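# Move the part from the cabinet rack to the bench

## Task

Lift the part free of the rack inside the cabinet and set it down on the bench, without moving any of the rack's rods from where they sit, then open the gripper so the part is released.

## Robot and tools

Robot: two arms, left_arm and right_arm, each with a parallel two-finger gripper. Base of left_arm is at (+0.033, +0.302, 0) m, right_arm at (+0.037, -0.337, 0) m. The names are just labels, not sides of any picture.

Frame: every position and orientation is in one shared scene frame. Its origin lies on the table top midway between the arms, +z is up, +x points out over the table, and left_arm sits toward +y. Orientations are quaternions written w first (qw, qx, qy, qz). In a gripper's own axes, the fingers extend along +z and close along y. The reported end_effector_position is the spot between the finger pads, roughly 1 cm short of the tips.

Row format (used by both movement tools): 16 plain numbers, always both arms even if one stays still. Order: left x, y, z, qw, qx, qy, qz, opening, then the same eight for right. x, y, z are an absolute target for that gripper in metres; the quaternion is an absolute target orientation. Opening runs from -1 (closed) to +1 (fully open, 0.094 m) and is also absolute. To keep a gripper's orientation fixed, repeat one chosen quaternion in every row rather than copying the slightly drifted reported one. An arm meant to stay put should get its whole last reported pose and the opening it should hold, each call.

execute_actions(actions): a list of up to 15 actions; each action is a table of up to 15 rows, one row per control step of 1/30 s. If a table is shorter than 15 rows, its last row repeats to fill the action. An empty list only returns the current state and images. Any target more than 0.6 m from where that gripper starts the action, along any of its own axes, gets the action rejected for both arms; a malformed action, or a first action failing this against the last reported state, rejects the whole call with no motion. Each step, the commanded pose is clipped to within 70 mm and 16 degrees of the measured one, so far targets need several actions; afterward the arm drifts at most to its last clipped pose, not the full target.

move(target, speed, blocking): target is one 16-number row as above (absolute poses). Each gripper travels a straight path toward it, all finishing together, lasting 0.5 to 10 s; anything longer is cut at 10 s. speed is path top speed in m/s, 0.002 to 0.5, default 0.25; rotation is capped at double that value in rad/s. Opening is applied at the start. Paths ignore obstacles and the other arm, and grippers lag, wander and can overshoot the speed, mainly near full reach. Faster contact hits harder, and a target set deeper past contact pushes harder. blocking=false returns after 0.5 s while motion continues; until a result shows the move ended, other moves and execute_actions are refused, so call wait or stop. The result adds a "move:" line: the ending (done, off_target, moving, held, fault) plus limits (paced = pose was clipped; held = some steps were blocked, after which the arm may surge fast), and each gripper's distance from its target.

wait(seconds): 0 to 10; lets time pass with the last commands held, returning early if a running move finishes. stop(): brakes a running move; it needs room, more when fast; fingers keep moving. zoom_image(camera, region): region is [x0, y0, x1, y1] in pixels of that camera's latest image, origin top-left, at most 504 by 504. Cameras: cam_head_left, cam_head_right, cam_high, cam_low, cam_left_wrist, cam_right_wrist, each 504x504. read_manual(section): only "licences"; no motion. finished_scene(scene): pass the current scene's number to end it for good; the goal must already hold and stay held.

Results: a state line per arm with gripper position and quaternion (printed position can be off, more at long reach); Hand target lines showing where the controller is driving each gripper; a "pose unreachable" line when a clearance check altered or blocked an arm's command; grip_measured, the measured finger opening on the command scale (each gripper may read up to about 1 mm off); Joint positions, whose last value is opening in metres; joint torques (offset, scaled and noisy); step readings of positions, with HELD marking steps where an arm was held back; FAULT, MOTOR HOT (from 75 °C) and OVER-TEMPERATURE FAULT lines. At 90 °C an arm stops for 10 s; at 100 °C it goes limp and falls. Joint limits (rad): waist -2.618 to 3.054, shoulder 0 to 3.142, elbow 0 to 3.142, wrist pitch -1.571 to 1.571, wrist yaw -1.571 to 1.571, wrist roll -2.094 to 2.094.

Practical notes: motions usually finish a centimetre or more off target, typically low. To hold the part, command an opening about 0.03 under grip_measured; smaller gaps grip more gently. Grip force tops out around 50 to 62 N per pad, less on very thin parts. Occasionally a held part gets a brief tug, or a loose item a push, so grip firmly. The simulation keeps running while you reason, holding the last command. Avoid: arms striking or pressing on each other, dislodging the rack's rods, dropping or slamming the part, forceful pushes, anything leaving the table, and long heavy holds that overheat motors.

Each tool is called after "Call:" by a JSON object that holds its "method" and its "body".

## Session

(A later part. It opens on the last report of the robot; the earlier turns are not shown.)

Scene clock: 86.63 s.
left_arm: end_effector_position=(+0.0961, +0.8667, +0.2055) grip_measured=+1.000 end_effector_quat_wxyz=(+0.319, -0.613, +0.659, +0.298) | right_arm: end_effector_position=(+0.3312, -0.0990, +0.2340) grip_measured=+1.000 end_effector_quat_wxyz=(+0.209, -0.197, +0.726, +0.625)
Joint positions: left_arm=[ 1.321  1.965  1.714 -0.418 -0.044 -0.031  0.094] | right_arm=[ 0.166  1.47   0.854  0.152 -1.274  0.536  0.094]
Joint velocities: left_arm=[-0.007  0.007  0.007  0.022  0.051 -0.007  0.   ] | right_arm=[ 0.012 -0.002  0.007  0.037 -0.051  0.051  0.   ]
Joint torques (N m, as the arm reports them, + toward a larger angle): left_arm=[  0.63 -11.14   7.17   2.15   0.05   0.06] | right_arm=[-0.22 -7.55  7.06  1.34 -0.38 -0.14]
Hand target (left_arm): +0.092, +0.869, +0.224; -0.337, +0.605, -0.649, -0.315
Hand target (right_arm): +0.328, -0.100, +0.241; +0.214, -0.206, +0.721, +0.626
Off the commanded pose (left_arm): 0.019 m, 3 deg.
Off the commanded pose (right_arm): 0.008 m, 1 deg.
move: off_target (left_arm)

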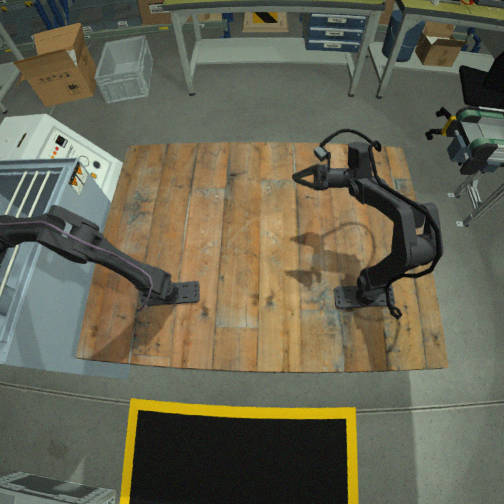

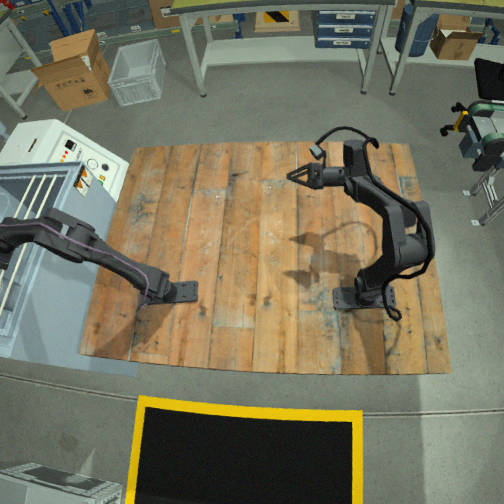

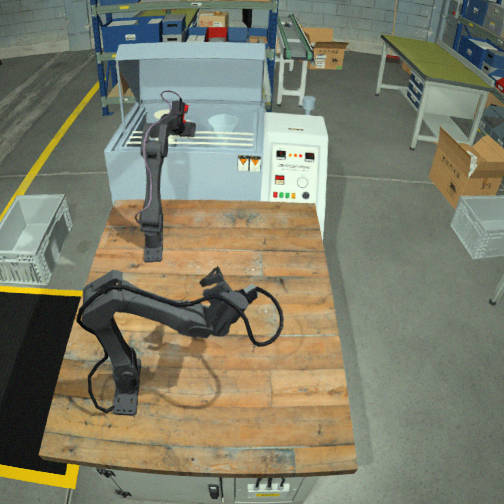

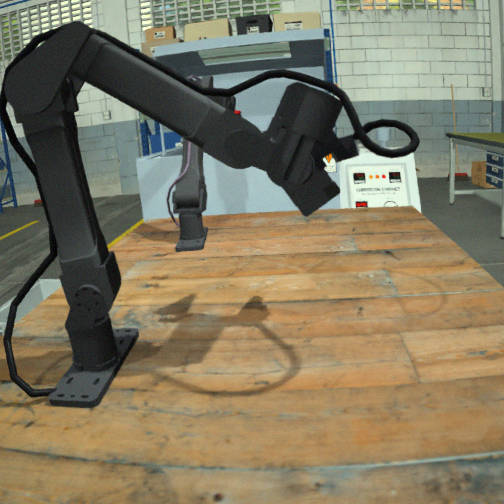

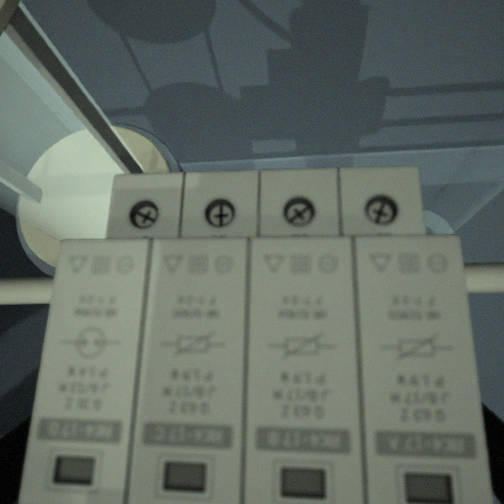

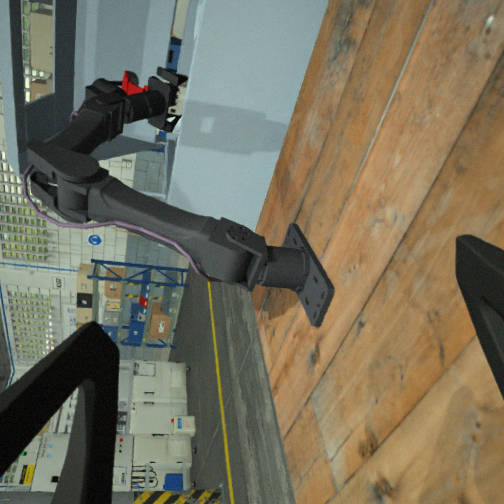

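Call:
{"method": "execute_actions", "body": {"actions": [[[0.092,0.870,0.224,-0.338,0.605,-0.6485,-0.315,0.8, 0.328,-0.1,0.241,0.214,-0.206,0.721,0.626,1]],[[0.092,0.870,0.224,-0.338,0.605,-0.6485,-0.315,0.75, 0.328,-0.1,0.241,0.214,-0.206,0.721,0.626,1],[0.092,0.870,0.224,-0.338,0.605,-0.6485,-0.315,0.73, 0.328,-0.1,0.241,0.214,-0.206,0.721,0.626,1],[0.092,0.870,0.224,-0.338,0.605,-0.6485,-0.315,0.71, 0.328,-0.1,0.241,0.214,-0.206,0.721,0.626,1],[0.092,0.870,0.224,-0.338,0.605,-0.6485,-0.315,0.69, 0.328,-0.1,0.241,0.214,-0.206,0.721,0.626,1],[0.092,0.870,0.224,-0.338,0.605,-0.6485,-0.315,0.67, 0.328,-0.1,0.241,0.214,-0.206,0.721,0.626,1],[0.092,0.870,0.224,-0.338,0.605,-0.6485,-0.315,0.65, 0.328,-0.1,0.241,0.214,-0.206,0.721,0.626,1],[0.092,0.870,0.224,-0.338,0.605,-0.6485,-0.315,0.63, 0.328,-0.1,0.241,0.214,-0.206,0.721,0.626,1],[0.092,0.870,0.224,-0.338,0.605,-0.6485,-0.315,0.61, 0.328,-0.1,0.241,0.214,-0.206,0.721,0.626,1],[0.092,0.870,0.224,-0.338,0.605,-0.6485,-0.315,0.59, 0.328,-0.1,0.241,0.214,-0.206,0.721,0.626,1],[0.092,0.870,0.224,-0.338,0.605,-0.6485,-0.315,0.57, 0.328,-0.1,0.241,0.214,-0.206,0.721,0.626,1],[0.092,0.870,0.224,-0.338,0.605,-0.6485,-0.315,0.55, 0.328,-0.1,0.241,0.214,-0.206,0.721,0.626,1],[0.092,0.870,0.224,-0.338,0.605,-0.6485,-0.315,0.53, 0.328,-0.1,0.241,0.214,-0.206,0.721,0.626,1],[0.092,0.870,0.224,-0.338,0.605,-0.6485,-0.315,0.51, 0.328,-0.1,0.241,0.214,-0.206,0.721,0.626,1],[0.092,0.870,0.224,-0.338,0.605,-0.6485,-0.315,0.49, 0.328,-0.1,0.241,0.214,-0.206,0.721,0.626,1]],[[0.092,0.870,0.224,-0.338,0.605,-0.6485,-0.315,0.49, 0.328,-0.1,0.241,0.214,-0.206,0.721,0.626,1]]]}}

Scene clock: 98.13 s.
left_arm: end_effector_position=(+0.0975, +0.8668, +0.2058) grip_measured=+0.524 end_effector_quat_wxyz=(+0.321, -0.611, +0.661, +0.296) | right_arm: end_effector_position=(+0.3312, -0.0990, +0.2340) grip_measured=+1.000 end_effector_quat_wxyz=(+0.209, -0.197, +0.726, +0.625)
Joint positions: left_arm=[ 1.321  1.965  1.714 -0.416 -0.036 -0.03   0.072] | right_arm=[ 0.166  1.47   0.854  0.152 -1.274  0.536  0.094]
Joint velocities: left_arm=[ 0.007 -0.002 -0.002 -0.007 -0.037  0.037 -0.001] | right_arm=[-0.027  0.012  0.002 -0.125  0.007  0.037  0.   ]
Joint torques (N m, as the arm reports them, + toward a larger angle): left_arm=[  0.77 -11.13   7.28   2.12  -0.02   0.03] | right_arm=[-0.22 -7.56  7.06  1.34 -0.38 -0.14]
Hand target (left_arm): +0.092, +0.870, +0.224; -0.337, +0.605, -0.649, -0.315
Hand target (right_arm): +0.328, -0.100, +0.241; +0.214, -0.206, +0.721, +0.626
Off the commanded pose (left_arm): 0.019 m, 3 deg.
Off the commanded pose (right_arm): 0.008 m, 1 deg.
Step readings (end_effector_position; steps 1 to 15: 1st action; 16 to 30: 2nd action; 31 to 45: 3rd action):
0: left_arm (+0.0961, +0.8669, +0.2058) | right_arm (+0.3312, -0.0990, +0.2340)
1: left_arm (+0.0961, +0.8669, +0.2058) | right_arm (+0.3312, -0.0990, +0.2340)
2: left_arm (+0.0961, +0.8669, +0.2058) | right_arm (+0.3312, -0.0990, +0.2340)
4: left_arm (+0.0961, +0.8669, +0.2058) | right_arm (+0.3312, -0.0990, +0.2340)
8: left_arm (+0.0961, +0.8669, +0.2058) | right_arm (+0.3312, -0.0990, +0.2340)
15: left_arm (+0.0961, +0.8669, +0.2058) | right_arm (+0.3312, -0.0990, +0.2340)
16: left_arm (+0.0961, +0.8669, +0.2058) | right_arm (+0.3312, -0.0990, +0.2340)
17: left_arm (+0.0961, +0.8669, +0.2058) | right_arm (+0.3312, -0.0990, +0.2340)
19: left_arm (+0.0961, +0.8669, +0.2058) | right_arm (+0.3312, -0.0990, +0.2340)
23: left_arm (+0.0963, +0.8669, +0.2058) | right_arm (+0.3312, -0.0990, +0.2340)
30: left_arm (+0.0975, +0.8668, +0.2058) | right_arm (+0.3312, -0.0990, +0.2340)
31: left_arm (+0.0975, +0.8668, +0.2058) | right_arm (+0.3312, -0.0990, +0.2340)
32: left_arm (+0.0975, +0.8668, +0.2058) | right_arm (+0.3312, -0.0990, +0.2340)
34: left_arm (+0.0975, +0.8668, +0.2058) | right_arm (+0.3312, -0.0990, +0.2340)
38: left_arm (+0.0975, +0.8668, +0.2058) | right_arm (+0.3312, -0.0990, +0.2340)
45: end_effector_position above

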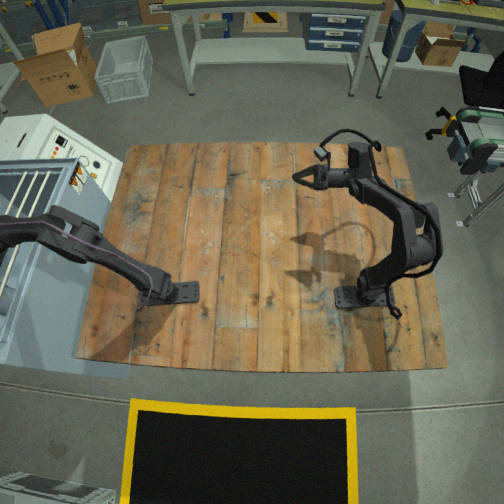

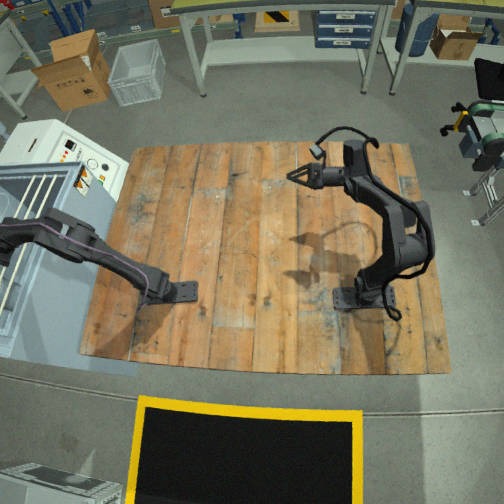

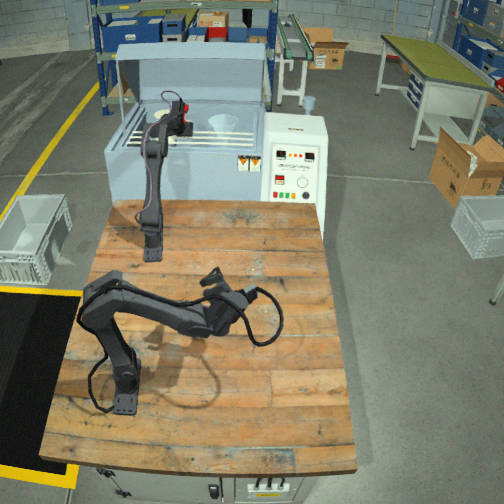

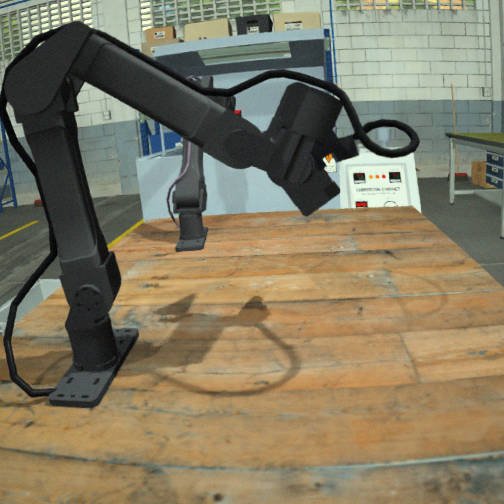

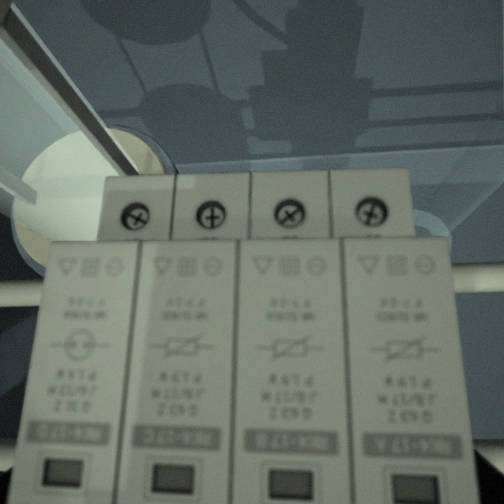

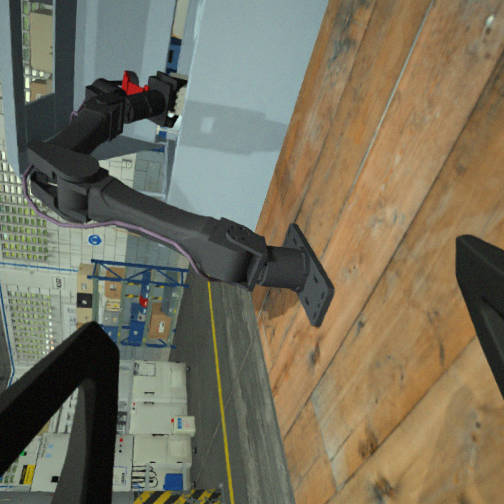

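Call:
{"method": "execute_actions", "body": {"actions": [[[0.093,0.870,0.228,-0.338,0.605,-0.6485,-0.315,0.49, 0.328,-0.1,0.241,0.214,-0.206,0.721,0.626,1],[0.093,0.870,0.230,-0.338,0.605,-0.6485,-0.315,0.49, 0.328,-0.1,0.241,0.214,-0.206,0.721,0.626,1],[0.094,0.870,0.232,-0.338,0.605,-0.6485,-0.315,0.49, 0.328,-0.1,0.241,0.214,-0.206,0.721,0.626,1],[0.094,0.870,0.234,-0.338,0.605,-0.6485,-0.315,0.49, 0.328,-0.1,0.241,0.214,-0.206,0.721,0.626,1],[0.095,0.870,0.236,-0.338,0.605,-0.6485,-0.315,0.49, 0.328,-0.1,0.241,0.214,-0.206,0.721,0.626,1],[0.095,0.870,0.238,-0.338,0.605,-0.6485,-0.315,0.49, 0.328,-0.1,0.241,0.214,-0.206,0.721,0.626,1],[0.096,0.870,0.240,-0.338,0.605,-0.6485,-0.315,0.49, 0.328,-0.1,0.241,0.214,-0.206,0.721,0.626,1],[0.096,0.870,0.242,-0.338,0.605,-0.6485,-0.315,0.49, 0.328,-0.1,0.241,0.214,-0.206,0.721,0.626,1],[0.097,0.870,0.244,-0.338,0.605,-0.6485,-0.315,0.49, 0.328,-0.1,0.241,0.214,-0.206,0.721,0.626,1],[0.097,0.870,0.246,-0.338,0.605,-0.6485,-0.315,0.49, 0.328,-0.1,0.241,0.214,-0.206,0.721,0.626,1],[0.098,0.870,0.248,-0.338,0.605,-0.6485,-0.315,0.49, 0.328,-0.1,0.241,0.214,-0.206,0.721,0.626,1],[0.098,0.870,0.250,-0.338,0.605,-0.6485,-0.315,0.49, 0.328,-0.1,0.241,0.214,-0.206,0.721,0.626,1],[0.098,0.870,0.252,-0.338,0.605,-0.6485,-0.315,0.49, 0.328,-0.1,0.241,0.214,-0.206,0.721,0.626,1],[0.098,0.870,0.254,-0.338,0.605,-0.6485,-0.315,0.49, 0.328,-0.1,0.241,0.214,-0.206,0.721,0.626,1],[0.098,0.870,0.256,-0.338,0.605,-0.6485,-0.315,0.49, 0.328,-0.1,0.241,0.214,-0.206,0.721,0.626,1]],[[0.098,0.870,0.258,-0.338,0.605,-0.6485,-0.315,0.49, 0.328,-0.1,0.241,0.214,-0.206,0.721,0.626,1],[0.098,0.870,0.260,-0.338,0.605,-0.6485,-0.315,0.49, 0.328,-0.1,0.241,0.214,-0.206,0.721,0.626,1]]]}}

Scene clock: 111.43 s.
left_arm: end_effector_position=(+0.0951, +0.8543, +0.2106) grip_measured=+0.524 end_effector_quat_wxyz=(+0.294, -0.623, +0.671, +0.275) | right_arm: end_effector_position=(+0.3312, -0.0990, +0.2340) grip_measured=+1.000 end_effector_quat_wxyz=(+0.209, -0.197, +0.726, +0.625)
Joint positions: left_arm=[ 1.321  1.965  1.789 -0.567 -0.04  -0.034  0.072] | right_arm=[ 0.166  1.47   0.854  0.152 -1.274  0.536  0.094]
Joint velocities: left_arm=[ 0.017  0.002 -0.012  0.007 -0.037  0.037 -0.   ] | right_arm=[-0.007  0.022  0.007  0.095 -0.081 -0.022  0.   ]
Joint torques (N m, as the arm reports them, + toward a larger angle): left_arm=[ -0.44 -11.13  12.99   2.16  -0.1   -0.06] | right_arm=[-0.22 -7.56  7.07  1.34 -0.38 -0.14]
Hand target (left_arm): +0.098, +0.866, +0.260; -0.338, +0.605, -0.648, -0.315
Hand target (right_arm): +0.328, -0.100, +0.241; +0.214, -0.206, +0.721, +0.626
Off the commanded pose (left_arm): 0.052 m, 8 deg.
Off the commanded pose (right_arm): 0.008 m, 1 deg.
Step readings (end_effector_position; steps 1 to 15: 1st action; 16 to 30: 2nd action):
0: left_arm (+0.0975, +0.8668, +0.2058) | right_arm (+0.3312, -0.0990, +0.2340)
1: left_arm (+0.0975, +0.8668, +0.2058) | right_arm (+0.3312, -0.0990, +0.2340)
2: left_arm (+0.0975, +0.8668, +0.2058) | right_arm (+0.3312, -0.0990, +0.2340)
4: left_arm (+0.0975, +0.8668, +0.2057) | right_arm (+0.3312, -0.0990, +0.2340)
8: left_arm (+0.0975, +0.8665, +0.2061) | right_arm (+0.3312, -0.0990, +0.2340)
15: left_arm (+0.0963, +0.8600, +0.2089) | right_arm (+0.3312, -0.0990, +0.2340)
16: left_arm (+0.0961, +0.8590, +0.2095) | right_arm (+0.3312, -0.0990, +0.2340)
17: left_arm (+0.0958, +0.8578, +0.2098) | right_arm (+0.3312, -0.0990, +0.2340)
19: left_arm (+0.0954, +0.8559, +0.2103) | right_arm (+0.3312, -0.0990, +0.2340)
23: left_arm (+0.0952, +0.8546, +0.2106) | right_arm (+0.3312, -0.0990, +0.2340)
30: end_effector_position above

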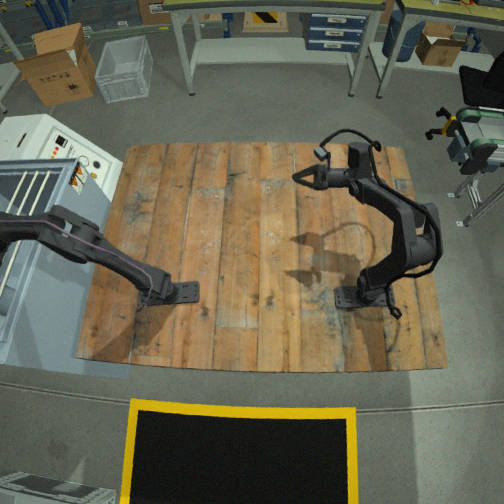

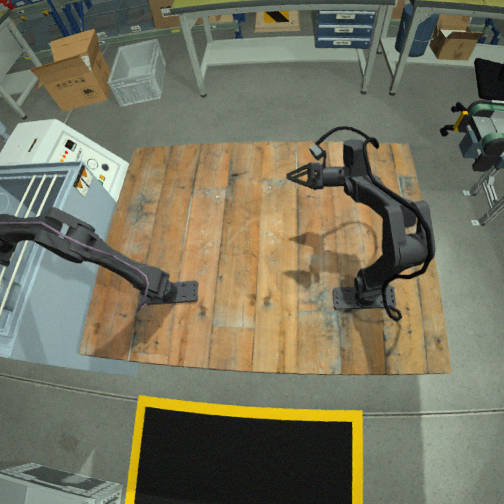

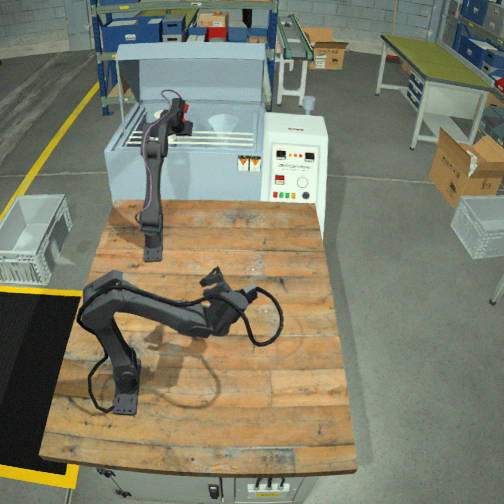

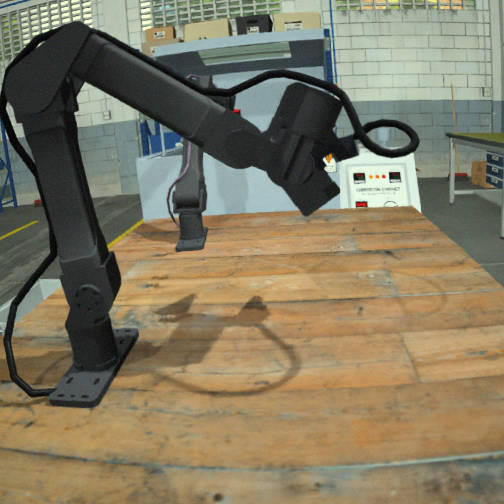

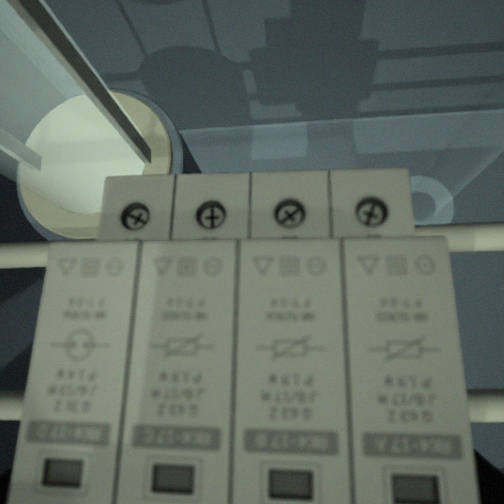

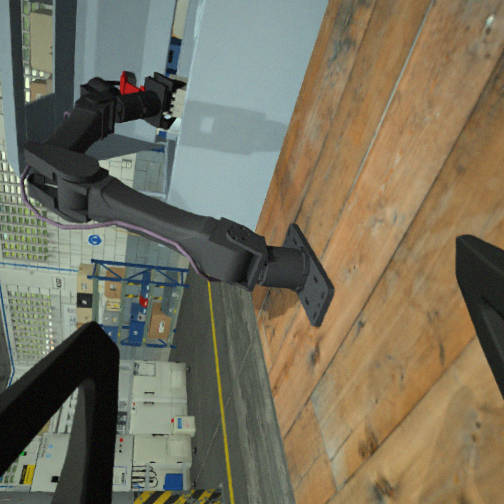

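Call:
{"method": "execute_actions", "body": {"actions": [[[0.098,0.871,0.263,-0.346,0.601,-0.644,-0.323,0.49, 0.328,-0.1,0.241,0.214,-0.206,0.721,0.626,1],[0.098,0.871,0.263,-0.346,0.601,-0.644,-0.323,0.49, 0.328,-0.1,0.241,0.214,-0.206,0.721,0.626,1],[0.098,0.872,0.266,-0.354,0.597,-0.640,-0.331,0.49, 0.328,-0.1,0.241,0.214,-0.206,0.721,0.626,1],[0.098,0.872,0.266,-0.354,0.597,-0.640,-0.331,0.49, 0.328,-0.1,0.241,0.214,-0.206,0.721,0.626,1],[0.098,0.873,0.269,-0.363,0.592,-0.635,-0.339,0.49, 0.328,-0.1,0.241,0.214,-0.206,0.721,0.626,1],[0.098,0.873,0.269,-0.363,0.592,-0.635,-0.339,0.49, 0.328,-0.1,0.241,0.214,-0.206,0.721,0.626,1],[0.098,0.874,0.272,-0.371,0.588,-0.630,-0.346,0.49, 0.328,-0.1,0.241,0.214,-0.206,0.721,0.626,1],[0.098,0.874,0.272,-0.371,0.588,-0.630,-0.346,0.49, 0.328,-0.1,0.241,0.214,-0.206,0.721,0.626,1],[0.098,0.875,0.275,-0.380,0.583,-0.625,-0.354,0.49, 0.328,-0.1,0.241,0.214,-0.206,0.721,0.626,1],[0.098,0.875,0.275,-0.380,0.583,-0.625,-0.354,0.49, 0.328,-0.1,0.241,0.214,-0.206,0.721,0.626,1],[0.098,0.875,0.278,-0.388,0.579,-0.621,-0.362,0.49, 0.328,-0.1,0.241,0.214,-0.206,0.721,0.626,1],[0.098,0.875,0.281,-0.388,0.579,-0.621,-0.362,0.49, 0.328,-0.1,0.241,0.214,-0.206,0.721,0.626,1],[0.098,0.875,0.284,-0.388,0.579,-0.621,-0.362,0.49, 0.328,-0.1,0.241,0.214,-0.206,0.721,0.626,1],[0.098,0.875,0.287,-0.388,0.579,-0.621,-0.362,0.49, 0.328,-0.1,0.241,0.214,-0.206,0.721,0.626,1],[0.098,0.875,0.290,-0.388,0.579,-0.621,-0.362,0.49, 0.328,-0.1,0.241,0.214,-0.206,0.721,0.626,1]],[[0.098,0.875,0.290,-0.388,0.579,-0.621,-0.362,0.49, 0.328,-0.1,0.241,0.214,-0.206,0.721,0.626,1]]]}}

Scene clock: 124.37 s.
left_arm: end_effector_position=(+0.0936, +0.8543, +0.2111) grip_measured=+0.524 end_effector_quat_wxyz=(+0.310, -0.616, +0.662, +0.293) | right_arm: end_effector_position=(+0.3312, -0.0990, +0.2340) grip_measured=+1.000 end_effector_quat_wxyz=(+0.209, -0.197, +0.726, +0.625)
Joint positions: left_arm=[ 1.321  1.928  1.701 -0.464 -0.049 -0.032  0.072] | right_arm=[ 0.166  1.47   0.854  0.152 -1.274  0.536  0.094]
Joint velocities: left_arm=[-0.002 -0.007 -0.002  0.007 -0.037 -0.007  0.   ] | right_arm=[-0.002  0.002 -0.022 -0.037 -0.051 -0.007  0.   ]
Joint torques (N m, as the arm reports them, + toward a larger angle): left_arm=[ -0.53 -14.13  10.26   3.05  -0.09   0.06] | right_arm=[-0.21 -7.55  7.06  1.34 -0.38 -0.14]
Hand target (left_arm): +0.097, +0.865, +0.291; -0.385, +0.579, -0.621, -0.360
Hand target (right_arm): +0.328, -0.100, +0.241; +0.214, -0.206, +0.721, +0.626
Off the commanded pose (left_arm): 0.082 m, 14 deg.
Off the commanded pose (right_arm): 0.008 m, 1 deg.
Step readings (end_effector_position; steps 1 to 15: 1st action; 16 to 30: 2nd action):
0: left_arm (+0.0951, +0.8543, +0.2106) | right_arm (+0.3312, -0.0990, +0.2340)
1: left_arm (+0.0951, +0.8543, +0.2106) | right_arm (+0.3312, -0.0990, +0.2340)
2: left_arm (+0.0951, +0.8543, +0.2106) | right_arm (+0.3312, -0.0990, +0.2340)
4: left_arm (+0.0951, +0.8548, +0.2111) | right_arm (+0.3312, -0.0990, +0.2340)
8: left_arm (+0.0949, +0.8560, +0.2098) | right_arm (+0.3312, -0.0990, +0.2340)
15: left_arm (+0.0940, +0.8545, +0.2097) | right_arm (+0.3312, -0.0990, +0.2340)
16: left_arm (+0.0939, +0.8545, +0.2100) | right_arm (+0.3312, -0.0990, +0.2340)
17: left_arm (+0.0939, +0.8544, +0.2104) | right_arm (+0.3312, -0.0990, +0.2340)
19: left_arm (+0.0937, +0.8544, +0.2108) | right_arm (+0.3312, -0.0990, +0.2340)
23: left_arm (+0.0936, +0.8543, +0.2111) | right_arm (+0.3312, -0.0990, +0.2340)
30: end_effector_position above

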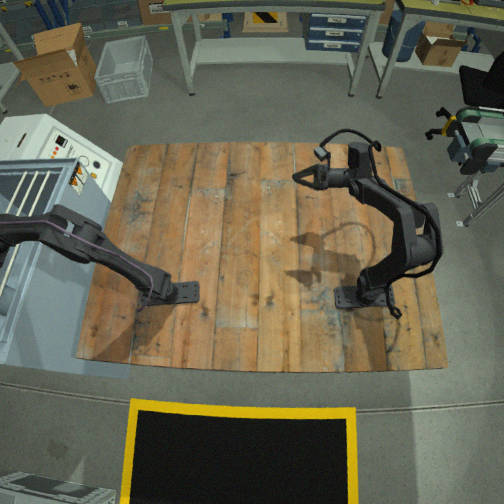

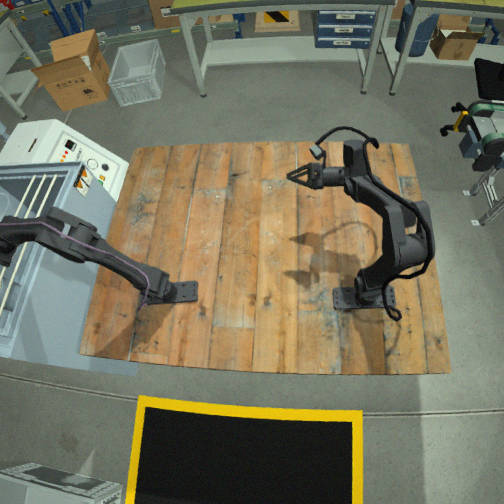

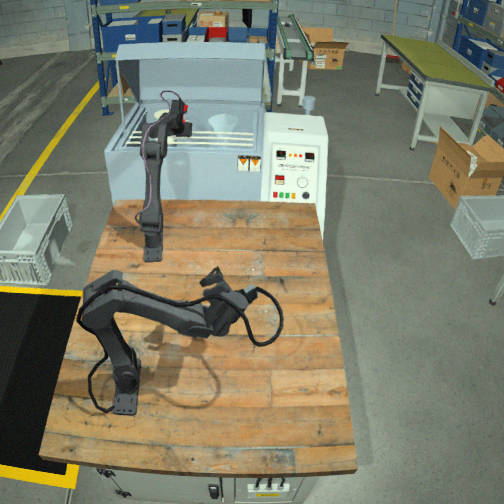

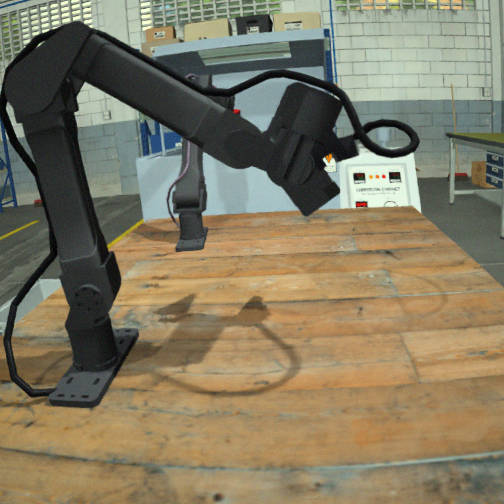

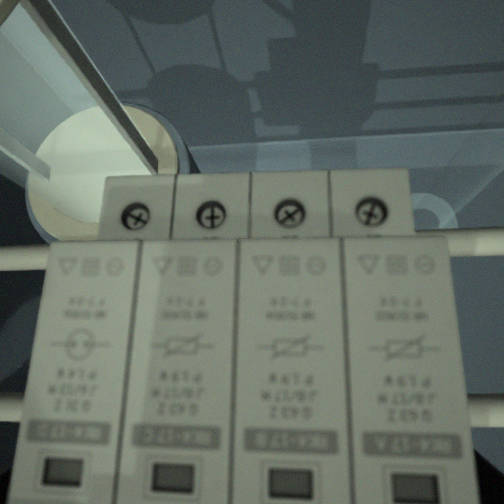

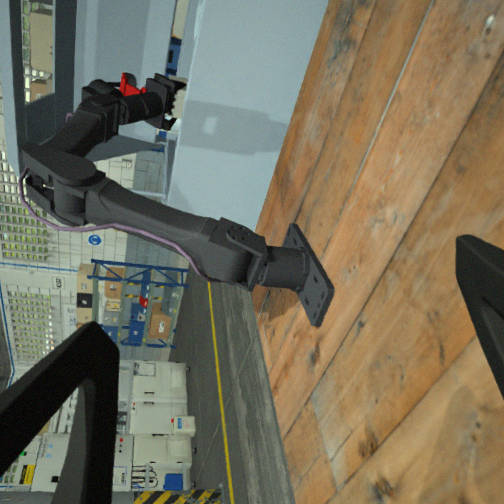

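Call:
{"method": "execute_actions", "body": {"actions": [[[0.098,0.872,0.294,-0.388,0.579,-0.621,-0.362,0.49, 0.328,-0.1,0.241,0.214,-0.206,0.721,0.626,1],[0.098,0.871,0.297,-0.388,0.579,-0.621,-0.362,0.49, 0.328,-0.1,0.241,0.214,-0.206,0.721,0.626,1],[0.098,0.870,0.300,-0.388,0.579,-0.621,-0.362,0.49, 0.328,-0.1,0.241,0.214,-0.206,0.721,0.626,1],[0.098,0.869,0.303,-0.388,0.579,-0.621,-0.362,0.49, 0.328,-0.1,0.241,0.214,-0.206,0.721,0.626,1],[0.098,0.868,0.306,-0.388,0.579,-0.621,-0.362,0.49, 0.328,-0.1,0.241,0.214,-0.206,0.721,0.626,1],[0.098,0.867,0.309,-0.388,0.579,-0.621,-0.362,0.49, 0.328,-0.1,0.241,0.214,-0.206,0.721,0.626,1],[0.098,0.866,0.312,-0.388,0.579,-0.621,-0.362,0.49, 0.328,-0.1,0.241,0.214,-0.206,0.721,0.626,1],[0.098,0.865,0.315,-0.388,0.579,-0.621,-0.362,0.49, 0.328,-0.1,0.241,0.214,-0.206,0.721,0.626,1],[0.098,0.865,0.318,-0.388,0.579,-0.621,-0.362,0.49, 0.328,-0.1,0.241,0.214,-0.206,0.721,0.626,1],[0.098,0.865,0.321,-0.388,0.579,-0.621,-0.362,0.49, 0.328,-0.1,0.241,0.214,-0.206,0.721,0.626,1],[0.098,0.865,0.324,-0.388,0.579,-0.621,-0.362,0.49, 0.328,-0.1,0.241,0.214,-0.206,0.721,0.626,1],[0.098,0.865,0.327,-0.388,0.579,-0.621,-0.362,0.49, 0.328,-0.1,0.241,0.214,-0.206,0.721,0.626,1],[0.098,0.865,0.330,-0.388,0.579,-0.621,-0.362,0.49, 0.328,-0.1,0.241,0.214,-0.206,0.721,0.626,1]],[[0.098,0.865,0.330,-0.388,0.579,-0.621,-0.362,0.49, 0.328,-0.1,0.241,0.214,-0.206,0.721,0.626,1]]]}}

Scene clock: 135.80 s.
left_arm: end_effector_position=(+0.0921, +0.8444, +0.2257) grip_measured=+0.524 end_effector_quat_wxyz=(+0.310, -0.616, +0.661, +0.295) | right_arm: end_effector_position=(+0.3312, -0.0990, +0.2340) grip_measured=+1.000 end_effector_quat_wxyz=(+0.209, -0.197, +0.726, +0.625)
Joint positions: left_arm=[ 1.321  1.887  1.701 -0.502 -0.05  -0.031  0.072] | right_arm=[ 0.166  1.47   0.854  0.152 -1.274  0.536  0.094]
Joint velocities: left_arm=[-0.002 -0.027  0.002 -0.022  0.037 -0.037 -0.001] | right_arm=[-0.007  0.017 -0.002  0.022 -0.066  0.007  0.   ]
Joint torques (N m, as the arm reports them, + toward a larger angle): left_arm=[ -0.61 -13.91  12.29   2.78  -0.1    0.01] | right_arm=[-0.22 -7.55  7.07  1.34 -0.38 -0.14]
Hand target (left_arm): +0.096, +0.852, +0.311; -0.386, +0.579, -0.621, -0.361
Hand target (right_arm): +0.328, -0.100, +0.241; +0.214, -0.206, +0.721, +0.626
Off the commanded pose (left_arm): 0.106 m, 13 deg; position clipped at the last step of the last action.
Off the commanded pose (right_arm): 0.008 m, 1 deg.
Step readings (end_effector_position; steps 1 to 15: 1st action; 16 to 30: 2nd action):
0: left_arm (+0.0936, +0.8543, +0.2111) | right_arm (+0.3312, -0.0990, +0.2340)
1: left_arm (+0.0936, +0.8544, +0.2111) | right_arm (+0.3312, -0.0990, +0.2340)
2: left_arm (+0.0936, +0.8543, +0.2115) | right_arm (+0.3312, -0.0990, +0.2340)
4: left_arm (+0.0935, +0.8537, +0.2130) | right_arm (+0.3312, -0.0990, +0.2340)
8: left_arm (+0.0932, +0.8517, +0.2212) | right_arm (+0.3312, -0.0990, +0.2340)
15: left_arm (+0.0924, +0.8468, +0.2284) | right_arm (+0.3312, -0.0990, +0.2340)
16: left_arm (+0.0923, +0.8463, +0.2281) | right_arm (+0.3312, -0.0990, +0.2340)
17: left_arm (+0.0923, +0.8457, +0.2274) | right_arm (+0.3312, -0.0990, +0.2340)
19: left_arm (+0.0922, +0.8448, +0.2262) | right_arm (+0.3312, -0.0990, +0.2340)
23: left_arm (+0.0921, +0.8444, +0.2257) | right_arm (+0.3312, -0.0990, +0.2340)
30: end_effector_position above

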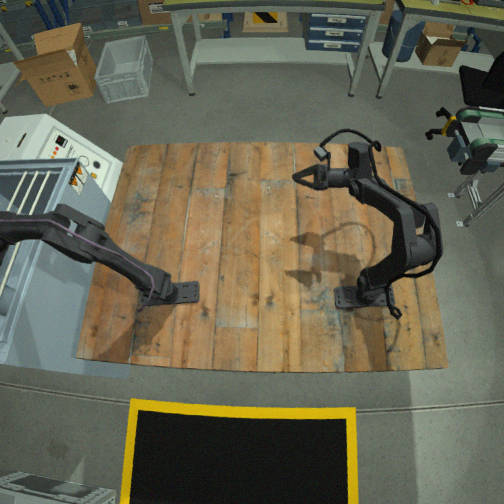

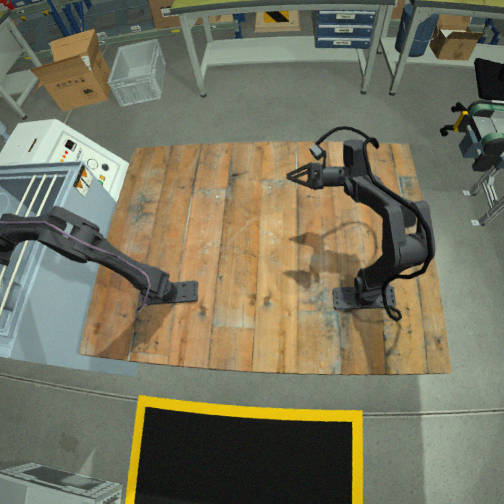

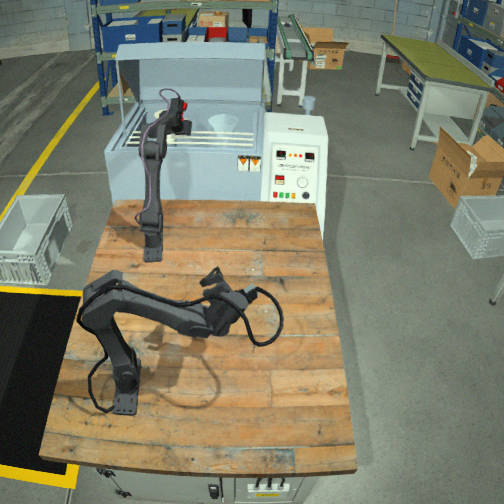

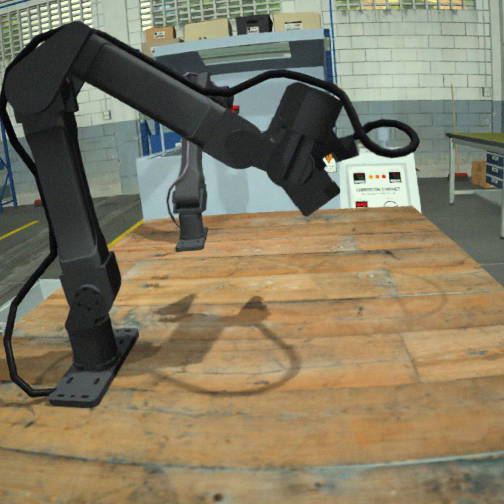

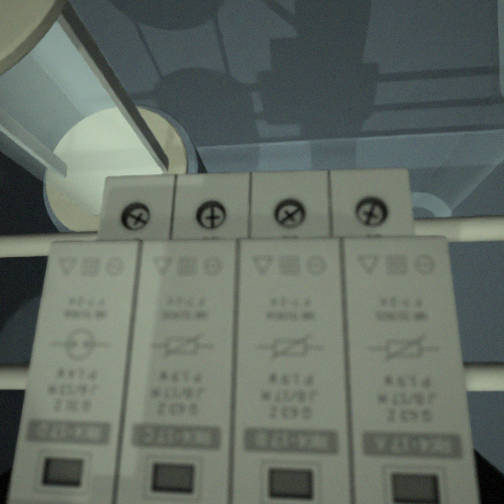

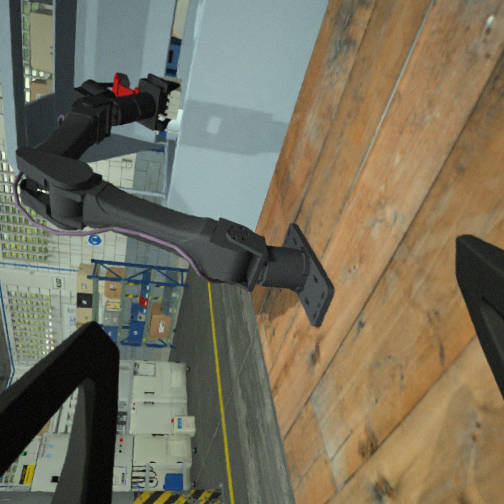

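Call:
{"method": "execute_actions", "body": {"actions": [[[0.095,0.85,0.335,-0.392,0.577,-0.618,-0.366,0.49, 0.328,-0.1,0.241,0.214,-0.206,0.721,0.626,1],[0.095,0.848,0.34,-0.396,0.574,-0.615,-0.369,0.49, 0.328,-0.1,0.241,0.214,-0.206,0.721,0.626,1],[0.095,0.846,0.345,-0.400,0.572,-0.613,-0.373,0.49, 0.328,-0.1,0.241,0.214,-0.206,0.721,0.626,1],[0.095,0.844,0.35,-0.404,0.569,-0.610,-0.377,0.49, 0.328,-0.1,0.241,0.214,-0.206,0.721,0.626,1],[0.095,0.842,0.355,-0.408,0.567,-0.607,-0.380,0.49, 0.328,-0.1,0.241,0.214,-0.206,0.721,0.626,1],[0.095,0.84,0.36,-0.412,0.564,-0.604,-0.384,0.49, 0.328,-0.1,0.241,0.214,-0.206,0.721,0.626,1],[0.095,0.838,0.365,-0.416,0.562,-0.602,-0.388,0.49, 0.328,-0.1,0.241,0.214,-0.206,0.721,0.626,1],[0.095,0.835,0.37,-0.420,0.559,-0.599,-0.391,0.49, 0.328,-0.1,0.241,0.214,-0.206,0.721,0.626,1]],[[0.095,0.83,0.38,-0.420,0.559,-0.599,-0.391,0.49, 0.328,-0.1,0.241,0.214,-0.206,0.721,0.626,1]],[[0.095,0.83,0.38,-0.420,0.559,-0.599,-0.391,0.49, 0.328,-0.1,0.241,0.214,-0.206,0.721,0.626,1]]]}}

Scene clock: 145.30 s.
left_arm: end_effector_position=(+0.0868, +0.8109, +0.2724) grip_measured=+0.524 end_effector_quat_wxyz=(+0.341, -0.602, +0.644, +0.325) | right_arm: end_effector_position=(+0.3312, -0.0990, +0.2340) grip_measured=+1.000 end_effector_quat_wxyz=(+0.209, -0.197, +0.726, +0.625)
Joint positions: left_arm=[ 1.321  1.706  1.587 -0.473 -0.056 -0.029  0.072] | right_arm=[ 0.166  1.47   0.854  0.152 -1.274  0.536  0.094]
Joint velocities: left_arm=[ 0.007 -0.017 -0.007  0.022 -0.007  0.037 -0.   ] | right_arm=[-0.012  0.007  0.007 -0.007 -0.066 -0.081  0.   ]
Joint torques (N m, as the arm reports them, + toward a larger angle): left_arm=[ -0.94 -11.57  13.68   2.97  -0.07   0.02] | right_arm=[-0.22 -7.56  7.07  1.34 -0.38 -0.13]
Hand target (left_arm): +0.092, +0.815, +0.359; -0.419, +0.559, -0.599, -0.391
Hand target (right_arm): +0.328, -0.100, +0.241; +0.214, -0.206, +0.721, +0.626
Off the commanded pose (left_arm): 0.110 m, 14 deg; position clipped at the last step of the last action.
Off the commanded pose (right_arm): 0.008 m, 1 deg.
Step readings (end_effector_position; steps 1 to 15: 1st action; 16 to 30: 2nd action; 31 to 45: 3rd action):
0: left_arm (+0.0921, +0.8444, +0.2257) | right_arm (+0.3312, -0.0990, +0.2340)
1: left_arm (+0.0920, +0.8437, +0.2264) | right_arm (+0.3312, -0.0990, +0.2340)
2: left_arm (+0.0918, +0.8417, +0.2267) | right_arm (+0.3312, -0.0990, +0.2340)
4: left_arm (+0.0909, +0.8347, +0.2283) | right_arm (+0.3312, -0.0990, +0.2340)
8: left_arm (+0.0889, +0.8207, +0.2387) | right_arm (+0.3312, -0.0990, +0.2340)
15: left_arm (+0.0875, +0.8126, +0.2686) | right_arm (+0.3312, -0.0990, +0.2340)
16: left_arm (+0.0873, +0.8123, +0.2712) | right_arm (+0.3312, -0.0990, +0.2340)
17: left_arm (+0.0872, +0.8118, +0.2727) | right_arm (+0.3312, -0.0990, +0.2340)
19: left_arm (+0.0871, +0.8116, +0.2734) | right_arm (+0.3312, -0.0990, +0.2340)
23: left_arm (+0.0869, +0.8110, +0.2725) | right_arm (+0.3312, -0.0990, +0.2340)
30: left_arm (+0.0868, +0.8109, +0.2724) | right_arm (+0.3312, -0.0990, +0.2340)
31: left_arm (+0.0868, +0.8109, +0.2724) | right_arm (+0.3312, -0.0990, +0.2340)
32: left_arm (+0.0868, +0.8109, +0.2724) | right_arm (+0.3312, -0.0990, +0.2340)
34: left_arm (+0.0868, +0.8109, +0.2724) | right_arm (+0.3312, -0.0990, +0.2340)
38: left_arm (+0.0868, +0.8109, +0.2724) | right_arm (+0.3312, -0.0990, +0.2340)
45: end_effector_position above

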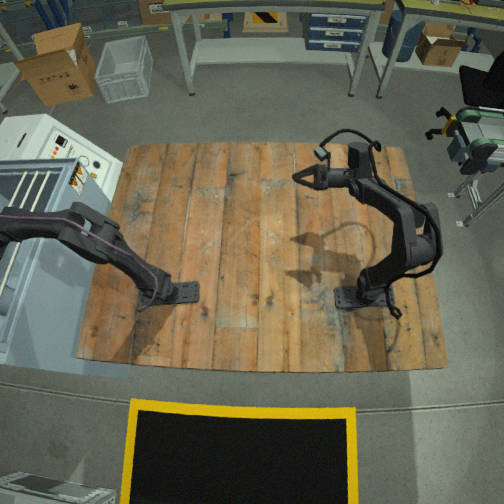

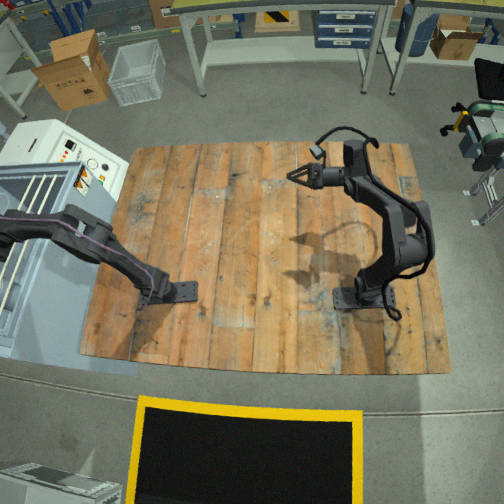

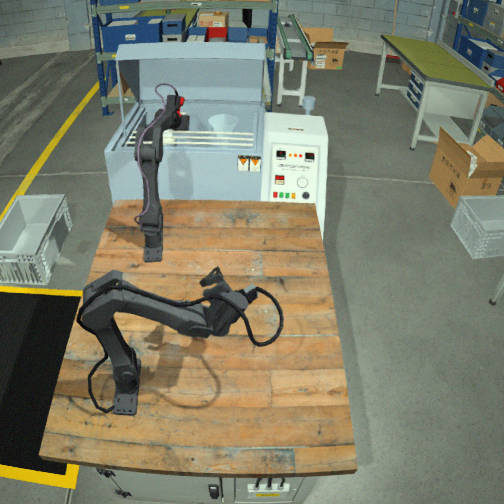

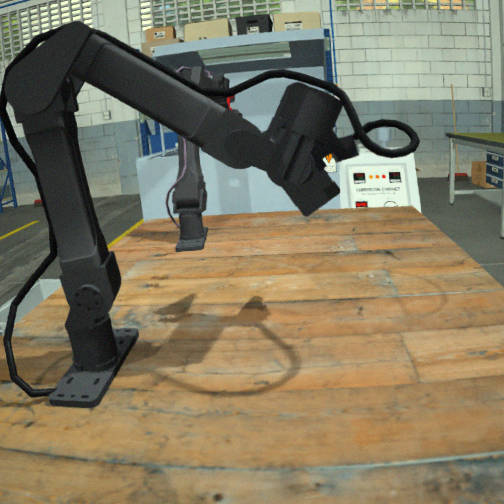

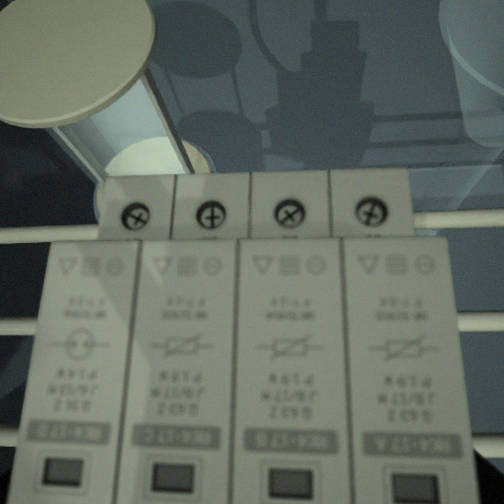

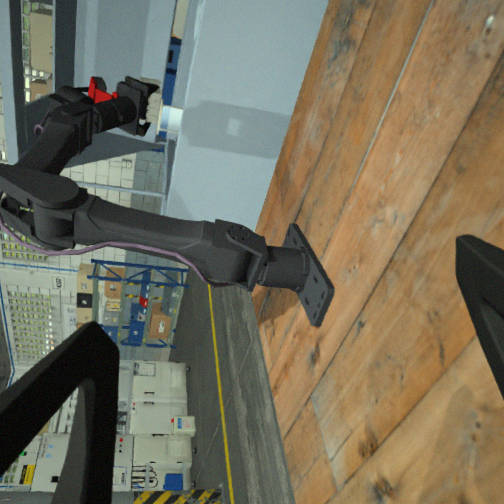

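Call:
{"method": "execute_actions", "body": {"actions": [[[0.092,0.812,0.364,-0.42,0.559,-0.599,-0.391,0.49,0.328,-0.1,0.241,0.214,-0.206,0.721,0.626,1],[0.092,0.809,0.367,-0.42,0.559,-0.599,-0.391,0.49,0.328,-0.1,0.241,0.214,-0.206,0.721,0.626,1],[0.092,0.805,0.370,-0.42,0.559,-0.599,-0.391,0.49,0.328,-0.1,0.241,0.214,-0.206,0.721,0.626,1],[0.091,0.800,0.373,-0.42,0.559,-0.599,-0.391,0.49,0.328,-0.1,0.241,0.214,-0.206,0.721,0.626,1],[0.091,0.795,0.376,-0.42,0.559,-0.599,-0.391,0.49,0.328,-0.1,0.241,0.214,-0.206,0.721,0.626,1],[0.091,0.790,0.379,-0.42,0.559,-0.599,-0.391,0.49,0.328,-0.1,0.241,0.214,-0.206,0.721,0.626,1],[0.090,0.784,0.382,-0.42,0.559,-0.599,-0.391,0.49,0.328,-0.1,0.241,0.214,-0.206,0.721,0.626,1],[0.090,0.778,0.385,-0.42,0.559,-0.599,-0.391,0.49,0.328,-0.1,0.241,0.214,-0.206,0.721,0.626,1],[0.089,0.772,0.388,-0.42,0.559,-0.599,-0.391,0.49,0.328,-0.1,0.241,0.214,-0.206,0.721,0.626,1],[0.089,0.766,0.390,-0.42,0.559,-0.599,-0.391,0.49,0.328,-0.1,0.241,0.214,-0.206,0.721,0.626,1],[0.088,0.760,0.392,-0.42,0.559,-0.599,-0.391,0.49,0.328,-0.1,0.241,0.214,-0.206,0.721,0.626,1],[0.088,0.754,0.394,-0.42,0.559,-0.599,-0.391,0.49,0.328,-0.1,0.241,0.214,-0.206,0.721,0.626,1],[0.087,0.748,0.396,-0.42,0.559,-0.599,-0.391,0.49,0.328,-0.1,0.241,0.214,-0.206,0.721,0.626,1],[0.087,0.742,0.398,-0.42,0.559,-0.599,-0.391,0.49,0.328,-0.1,0.241,0.214,-0.206,0.721,0.626,1],[0.086,0.736,0.400,-0.42,0.559,-0.599,-0.391,0.49,0.328,-0.1,0.241,0.214,-0.206,0.721,0.626,1]],[[0.086,0.730,0.400,-0.42,0.559,-0.599,-0.391,0.49,0.328,-0.1,0.241,0.214,-0.206,0.721,0.626,1],[0.085,0.724,0.400,-0.42,0.559,-0.599,-0.391,0.49,0.328,-0.1,0.241,0.214,-0.206,0.721,0.626,1],[0.085,0.718,0.400,-0.42,0.559,-0.599,-0.391,0.49,0.328,-0.1,0.241,0.214,-0.206,0.721,0.626,1],[0.084,0.712,0.400,-0.42,0.559,-0.599,-0.391,0.49,0.328,-0.1,0.241,0.214,-0.206,0.721,0.626,1],[0.084,0.706,0.400,-0.42,0.559,-0.599,-0.391,0.49,0.328,-0.1,0.241,0.214,-0.206,0.721,0.626,1],[0.083,0.701,0.400,-0.42,0.559,-0.599,-0.391,0.49,0.328,-0.1,0.241,0.214,-0.206,0.721,0.626,1],[0.083,0.697,0.400,-0.42,0.559,-0.599,-0.391,0.49,0.328,-0.1,0.241,0.214,-0.206,0.721,0.626,1],[0.083,0.694,0.400,-0.42,0.559,-0.599,-0.391,0.49,0.328,-0.1,0.241,0.214,-0.206,0.721,0.626,1],[0.083,0.692,0.400,-0.42,0.559,-0.599,-0.391,0.49,0.328,-0.1,0.241,0.214,-0.206,0.721,0.626,1]]]}}

Scene clock: 166.00 s.
left_arm: end_effector_position=(+0.0799, +0.6904, +0.3543) grip_measured=+0.524 end_effector_quat_wxyz=(+0.366, -0.584, +0.635, +0.349) | right_arm: end_effector_position=(+0.3312, -0.0990, +0.2340) grip_measured=+1.000 end_effector_quat_wxyz=(+0.209, -0.197, +0.726, +0.625)
Joint positions: left_arm=[ 1.289  1.284  1.469 -0.698 -0.081 -0.029  0.072] | right_arm=[ 0.166  1.47   0.854  0.152 -1.274  0.536  0.094]
Joint velocities: left_arm=[-0.012 -0.007 -0.095 -0.066 -0.007  0.037 -0.001] | right_arm=[-0.002  0.002 -0.017 -0.022  0.037  0.007  0.   ]
Joint torques (N m, as the arm reports them, + toward a larger angle): left_arm=[-0.79 -6.94  8.78  2.99 -0.1  -0.07] | right_arm=[-0.22 -7.56  7.07  1.34 -0.38 -0.14]
Hand target (left_arm): +0.082, +0.689, +0.399; -0.419, +0.559, -0.600, -0.390
Hand target (right_arm): +0.328, -0.100, +0.241; +0.214, -0.206, +0.721, +0.626
Off the commanded pose (left_arm): 0.046 m, 9 deg.
Off the commanded pose (right_arm): 0.008 m, 1 deg.
Step readings (end_effector_position; steps 1 to 15: 1st action; 16 to 30: 2nd action):
0: left_arm (+0.0868, +0.8109, +0.2724) | right_arm (+0.3312, -0.0990, +0.2340)
1: left_arm (+0.0868, +0.8105, +0.2737) | right_arm (+0.3312, -0.0990, +0.2340)
2: left_arm (+0.0866, +0.8092, +0.2743) | right_arm (+0.3312, -0.0990, +0.2340)
4: left_arm (+0.0861, +0.8047, +0.2788) | right_arm (+0.3312, -0.0990, +0.2340)
8: left_arm (+0.0842, +0.7896, +0.2947) | right_arm (+0.3312, -0.0990, +0.2340)
15: left_arm (+0.0835, +0.7526, +0.3347) | right_arm (+0.3312, -0.0990, +0.2340)
16: left_arm (+0.0834, +0.7466, +0.3403) | right_arm (+0.3312, -0.0990, +0.2340)
17: left_arm (+0.0832, +0.7407, +0.3454) | right_arm (+0.3312, -0.0990, +0.2340)
19: left_arm (+0.0828, +0.7287, +0.3545) | right_arm (+0.3312, -0.0990, +0.2340)
23: left_arm (+0.0811, +0.7050, +0.3603) | right_arm (+0.3312, -0.0990, +0.2340)
30: end_effector_position above

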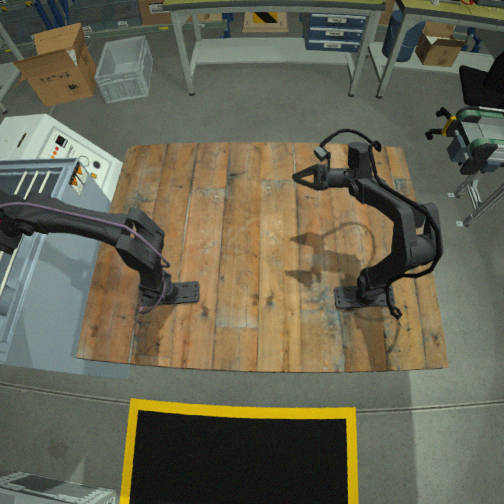

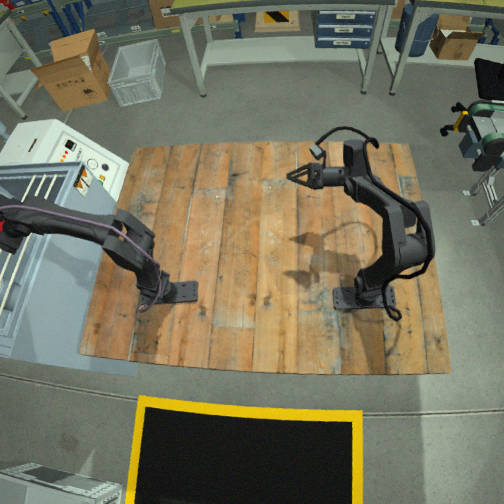

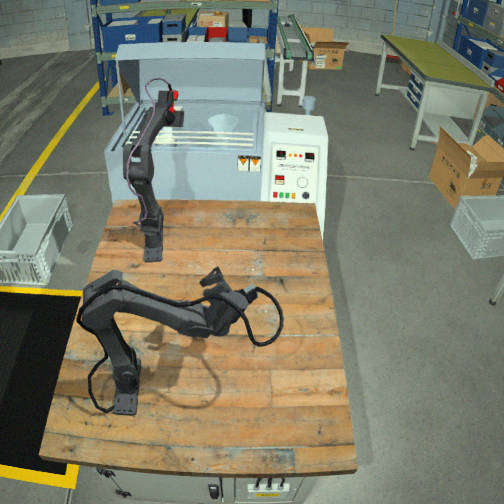

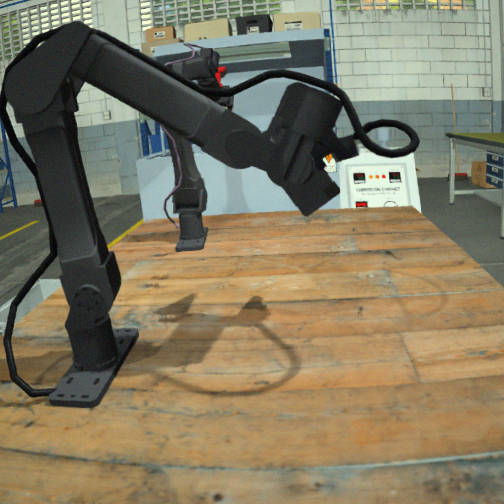

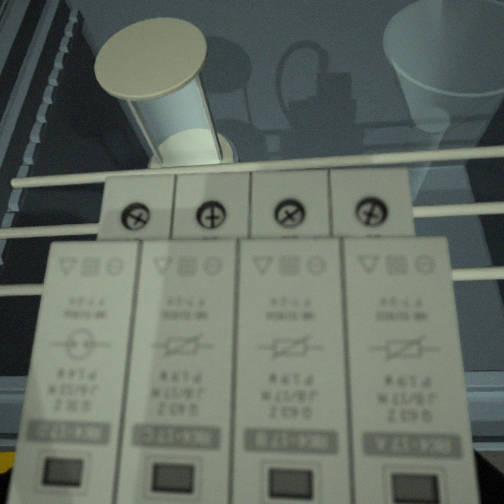

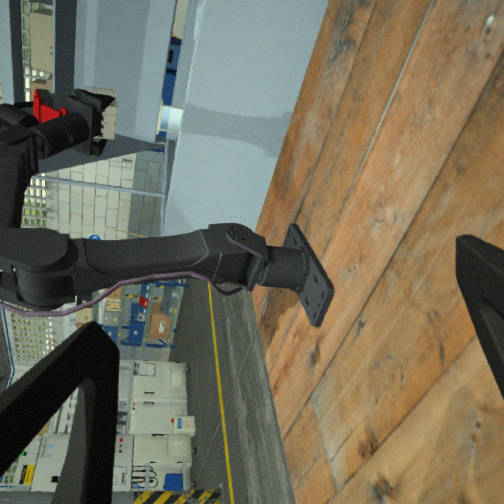

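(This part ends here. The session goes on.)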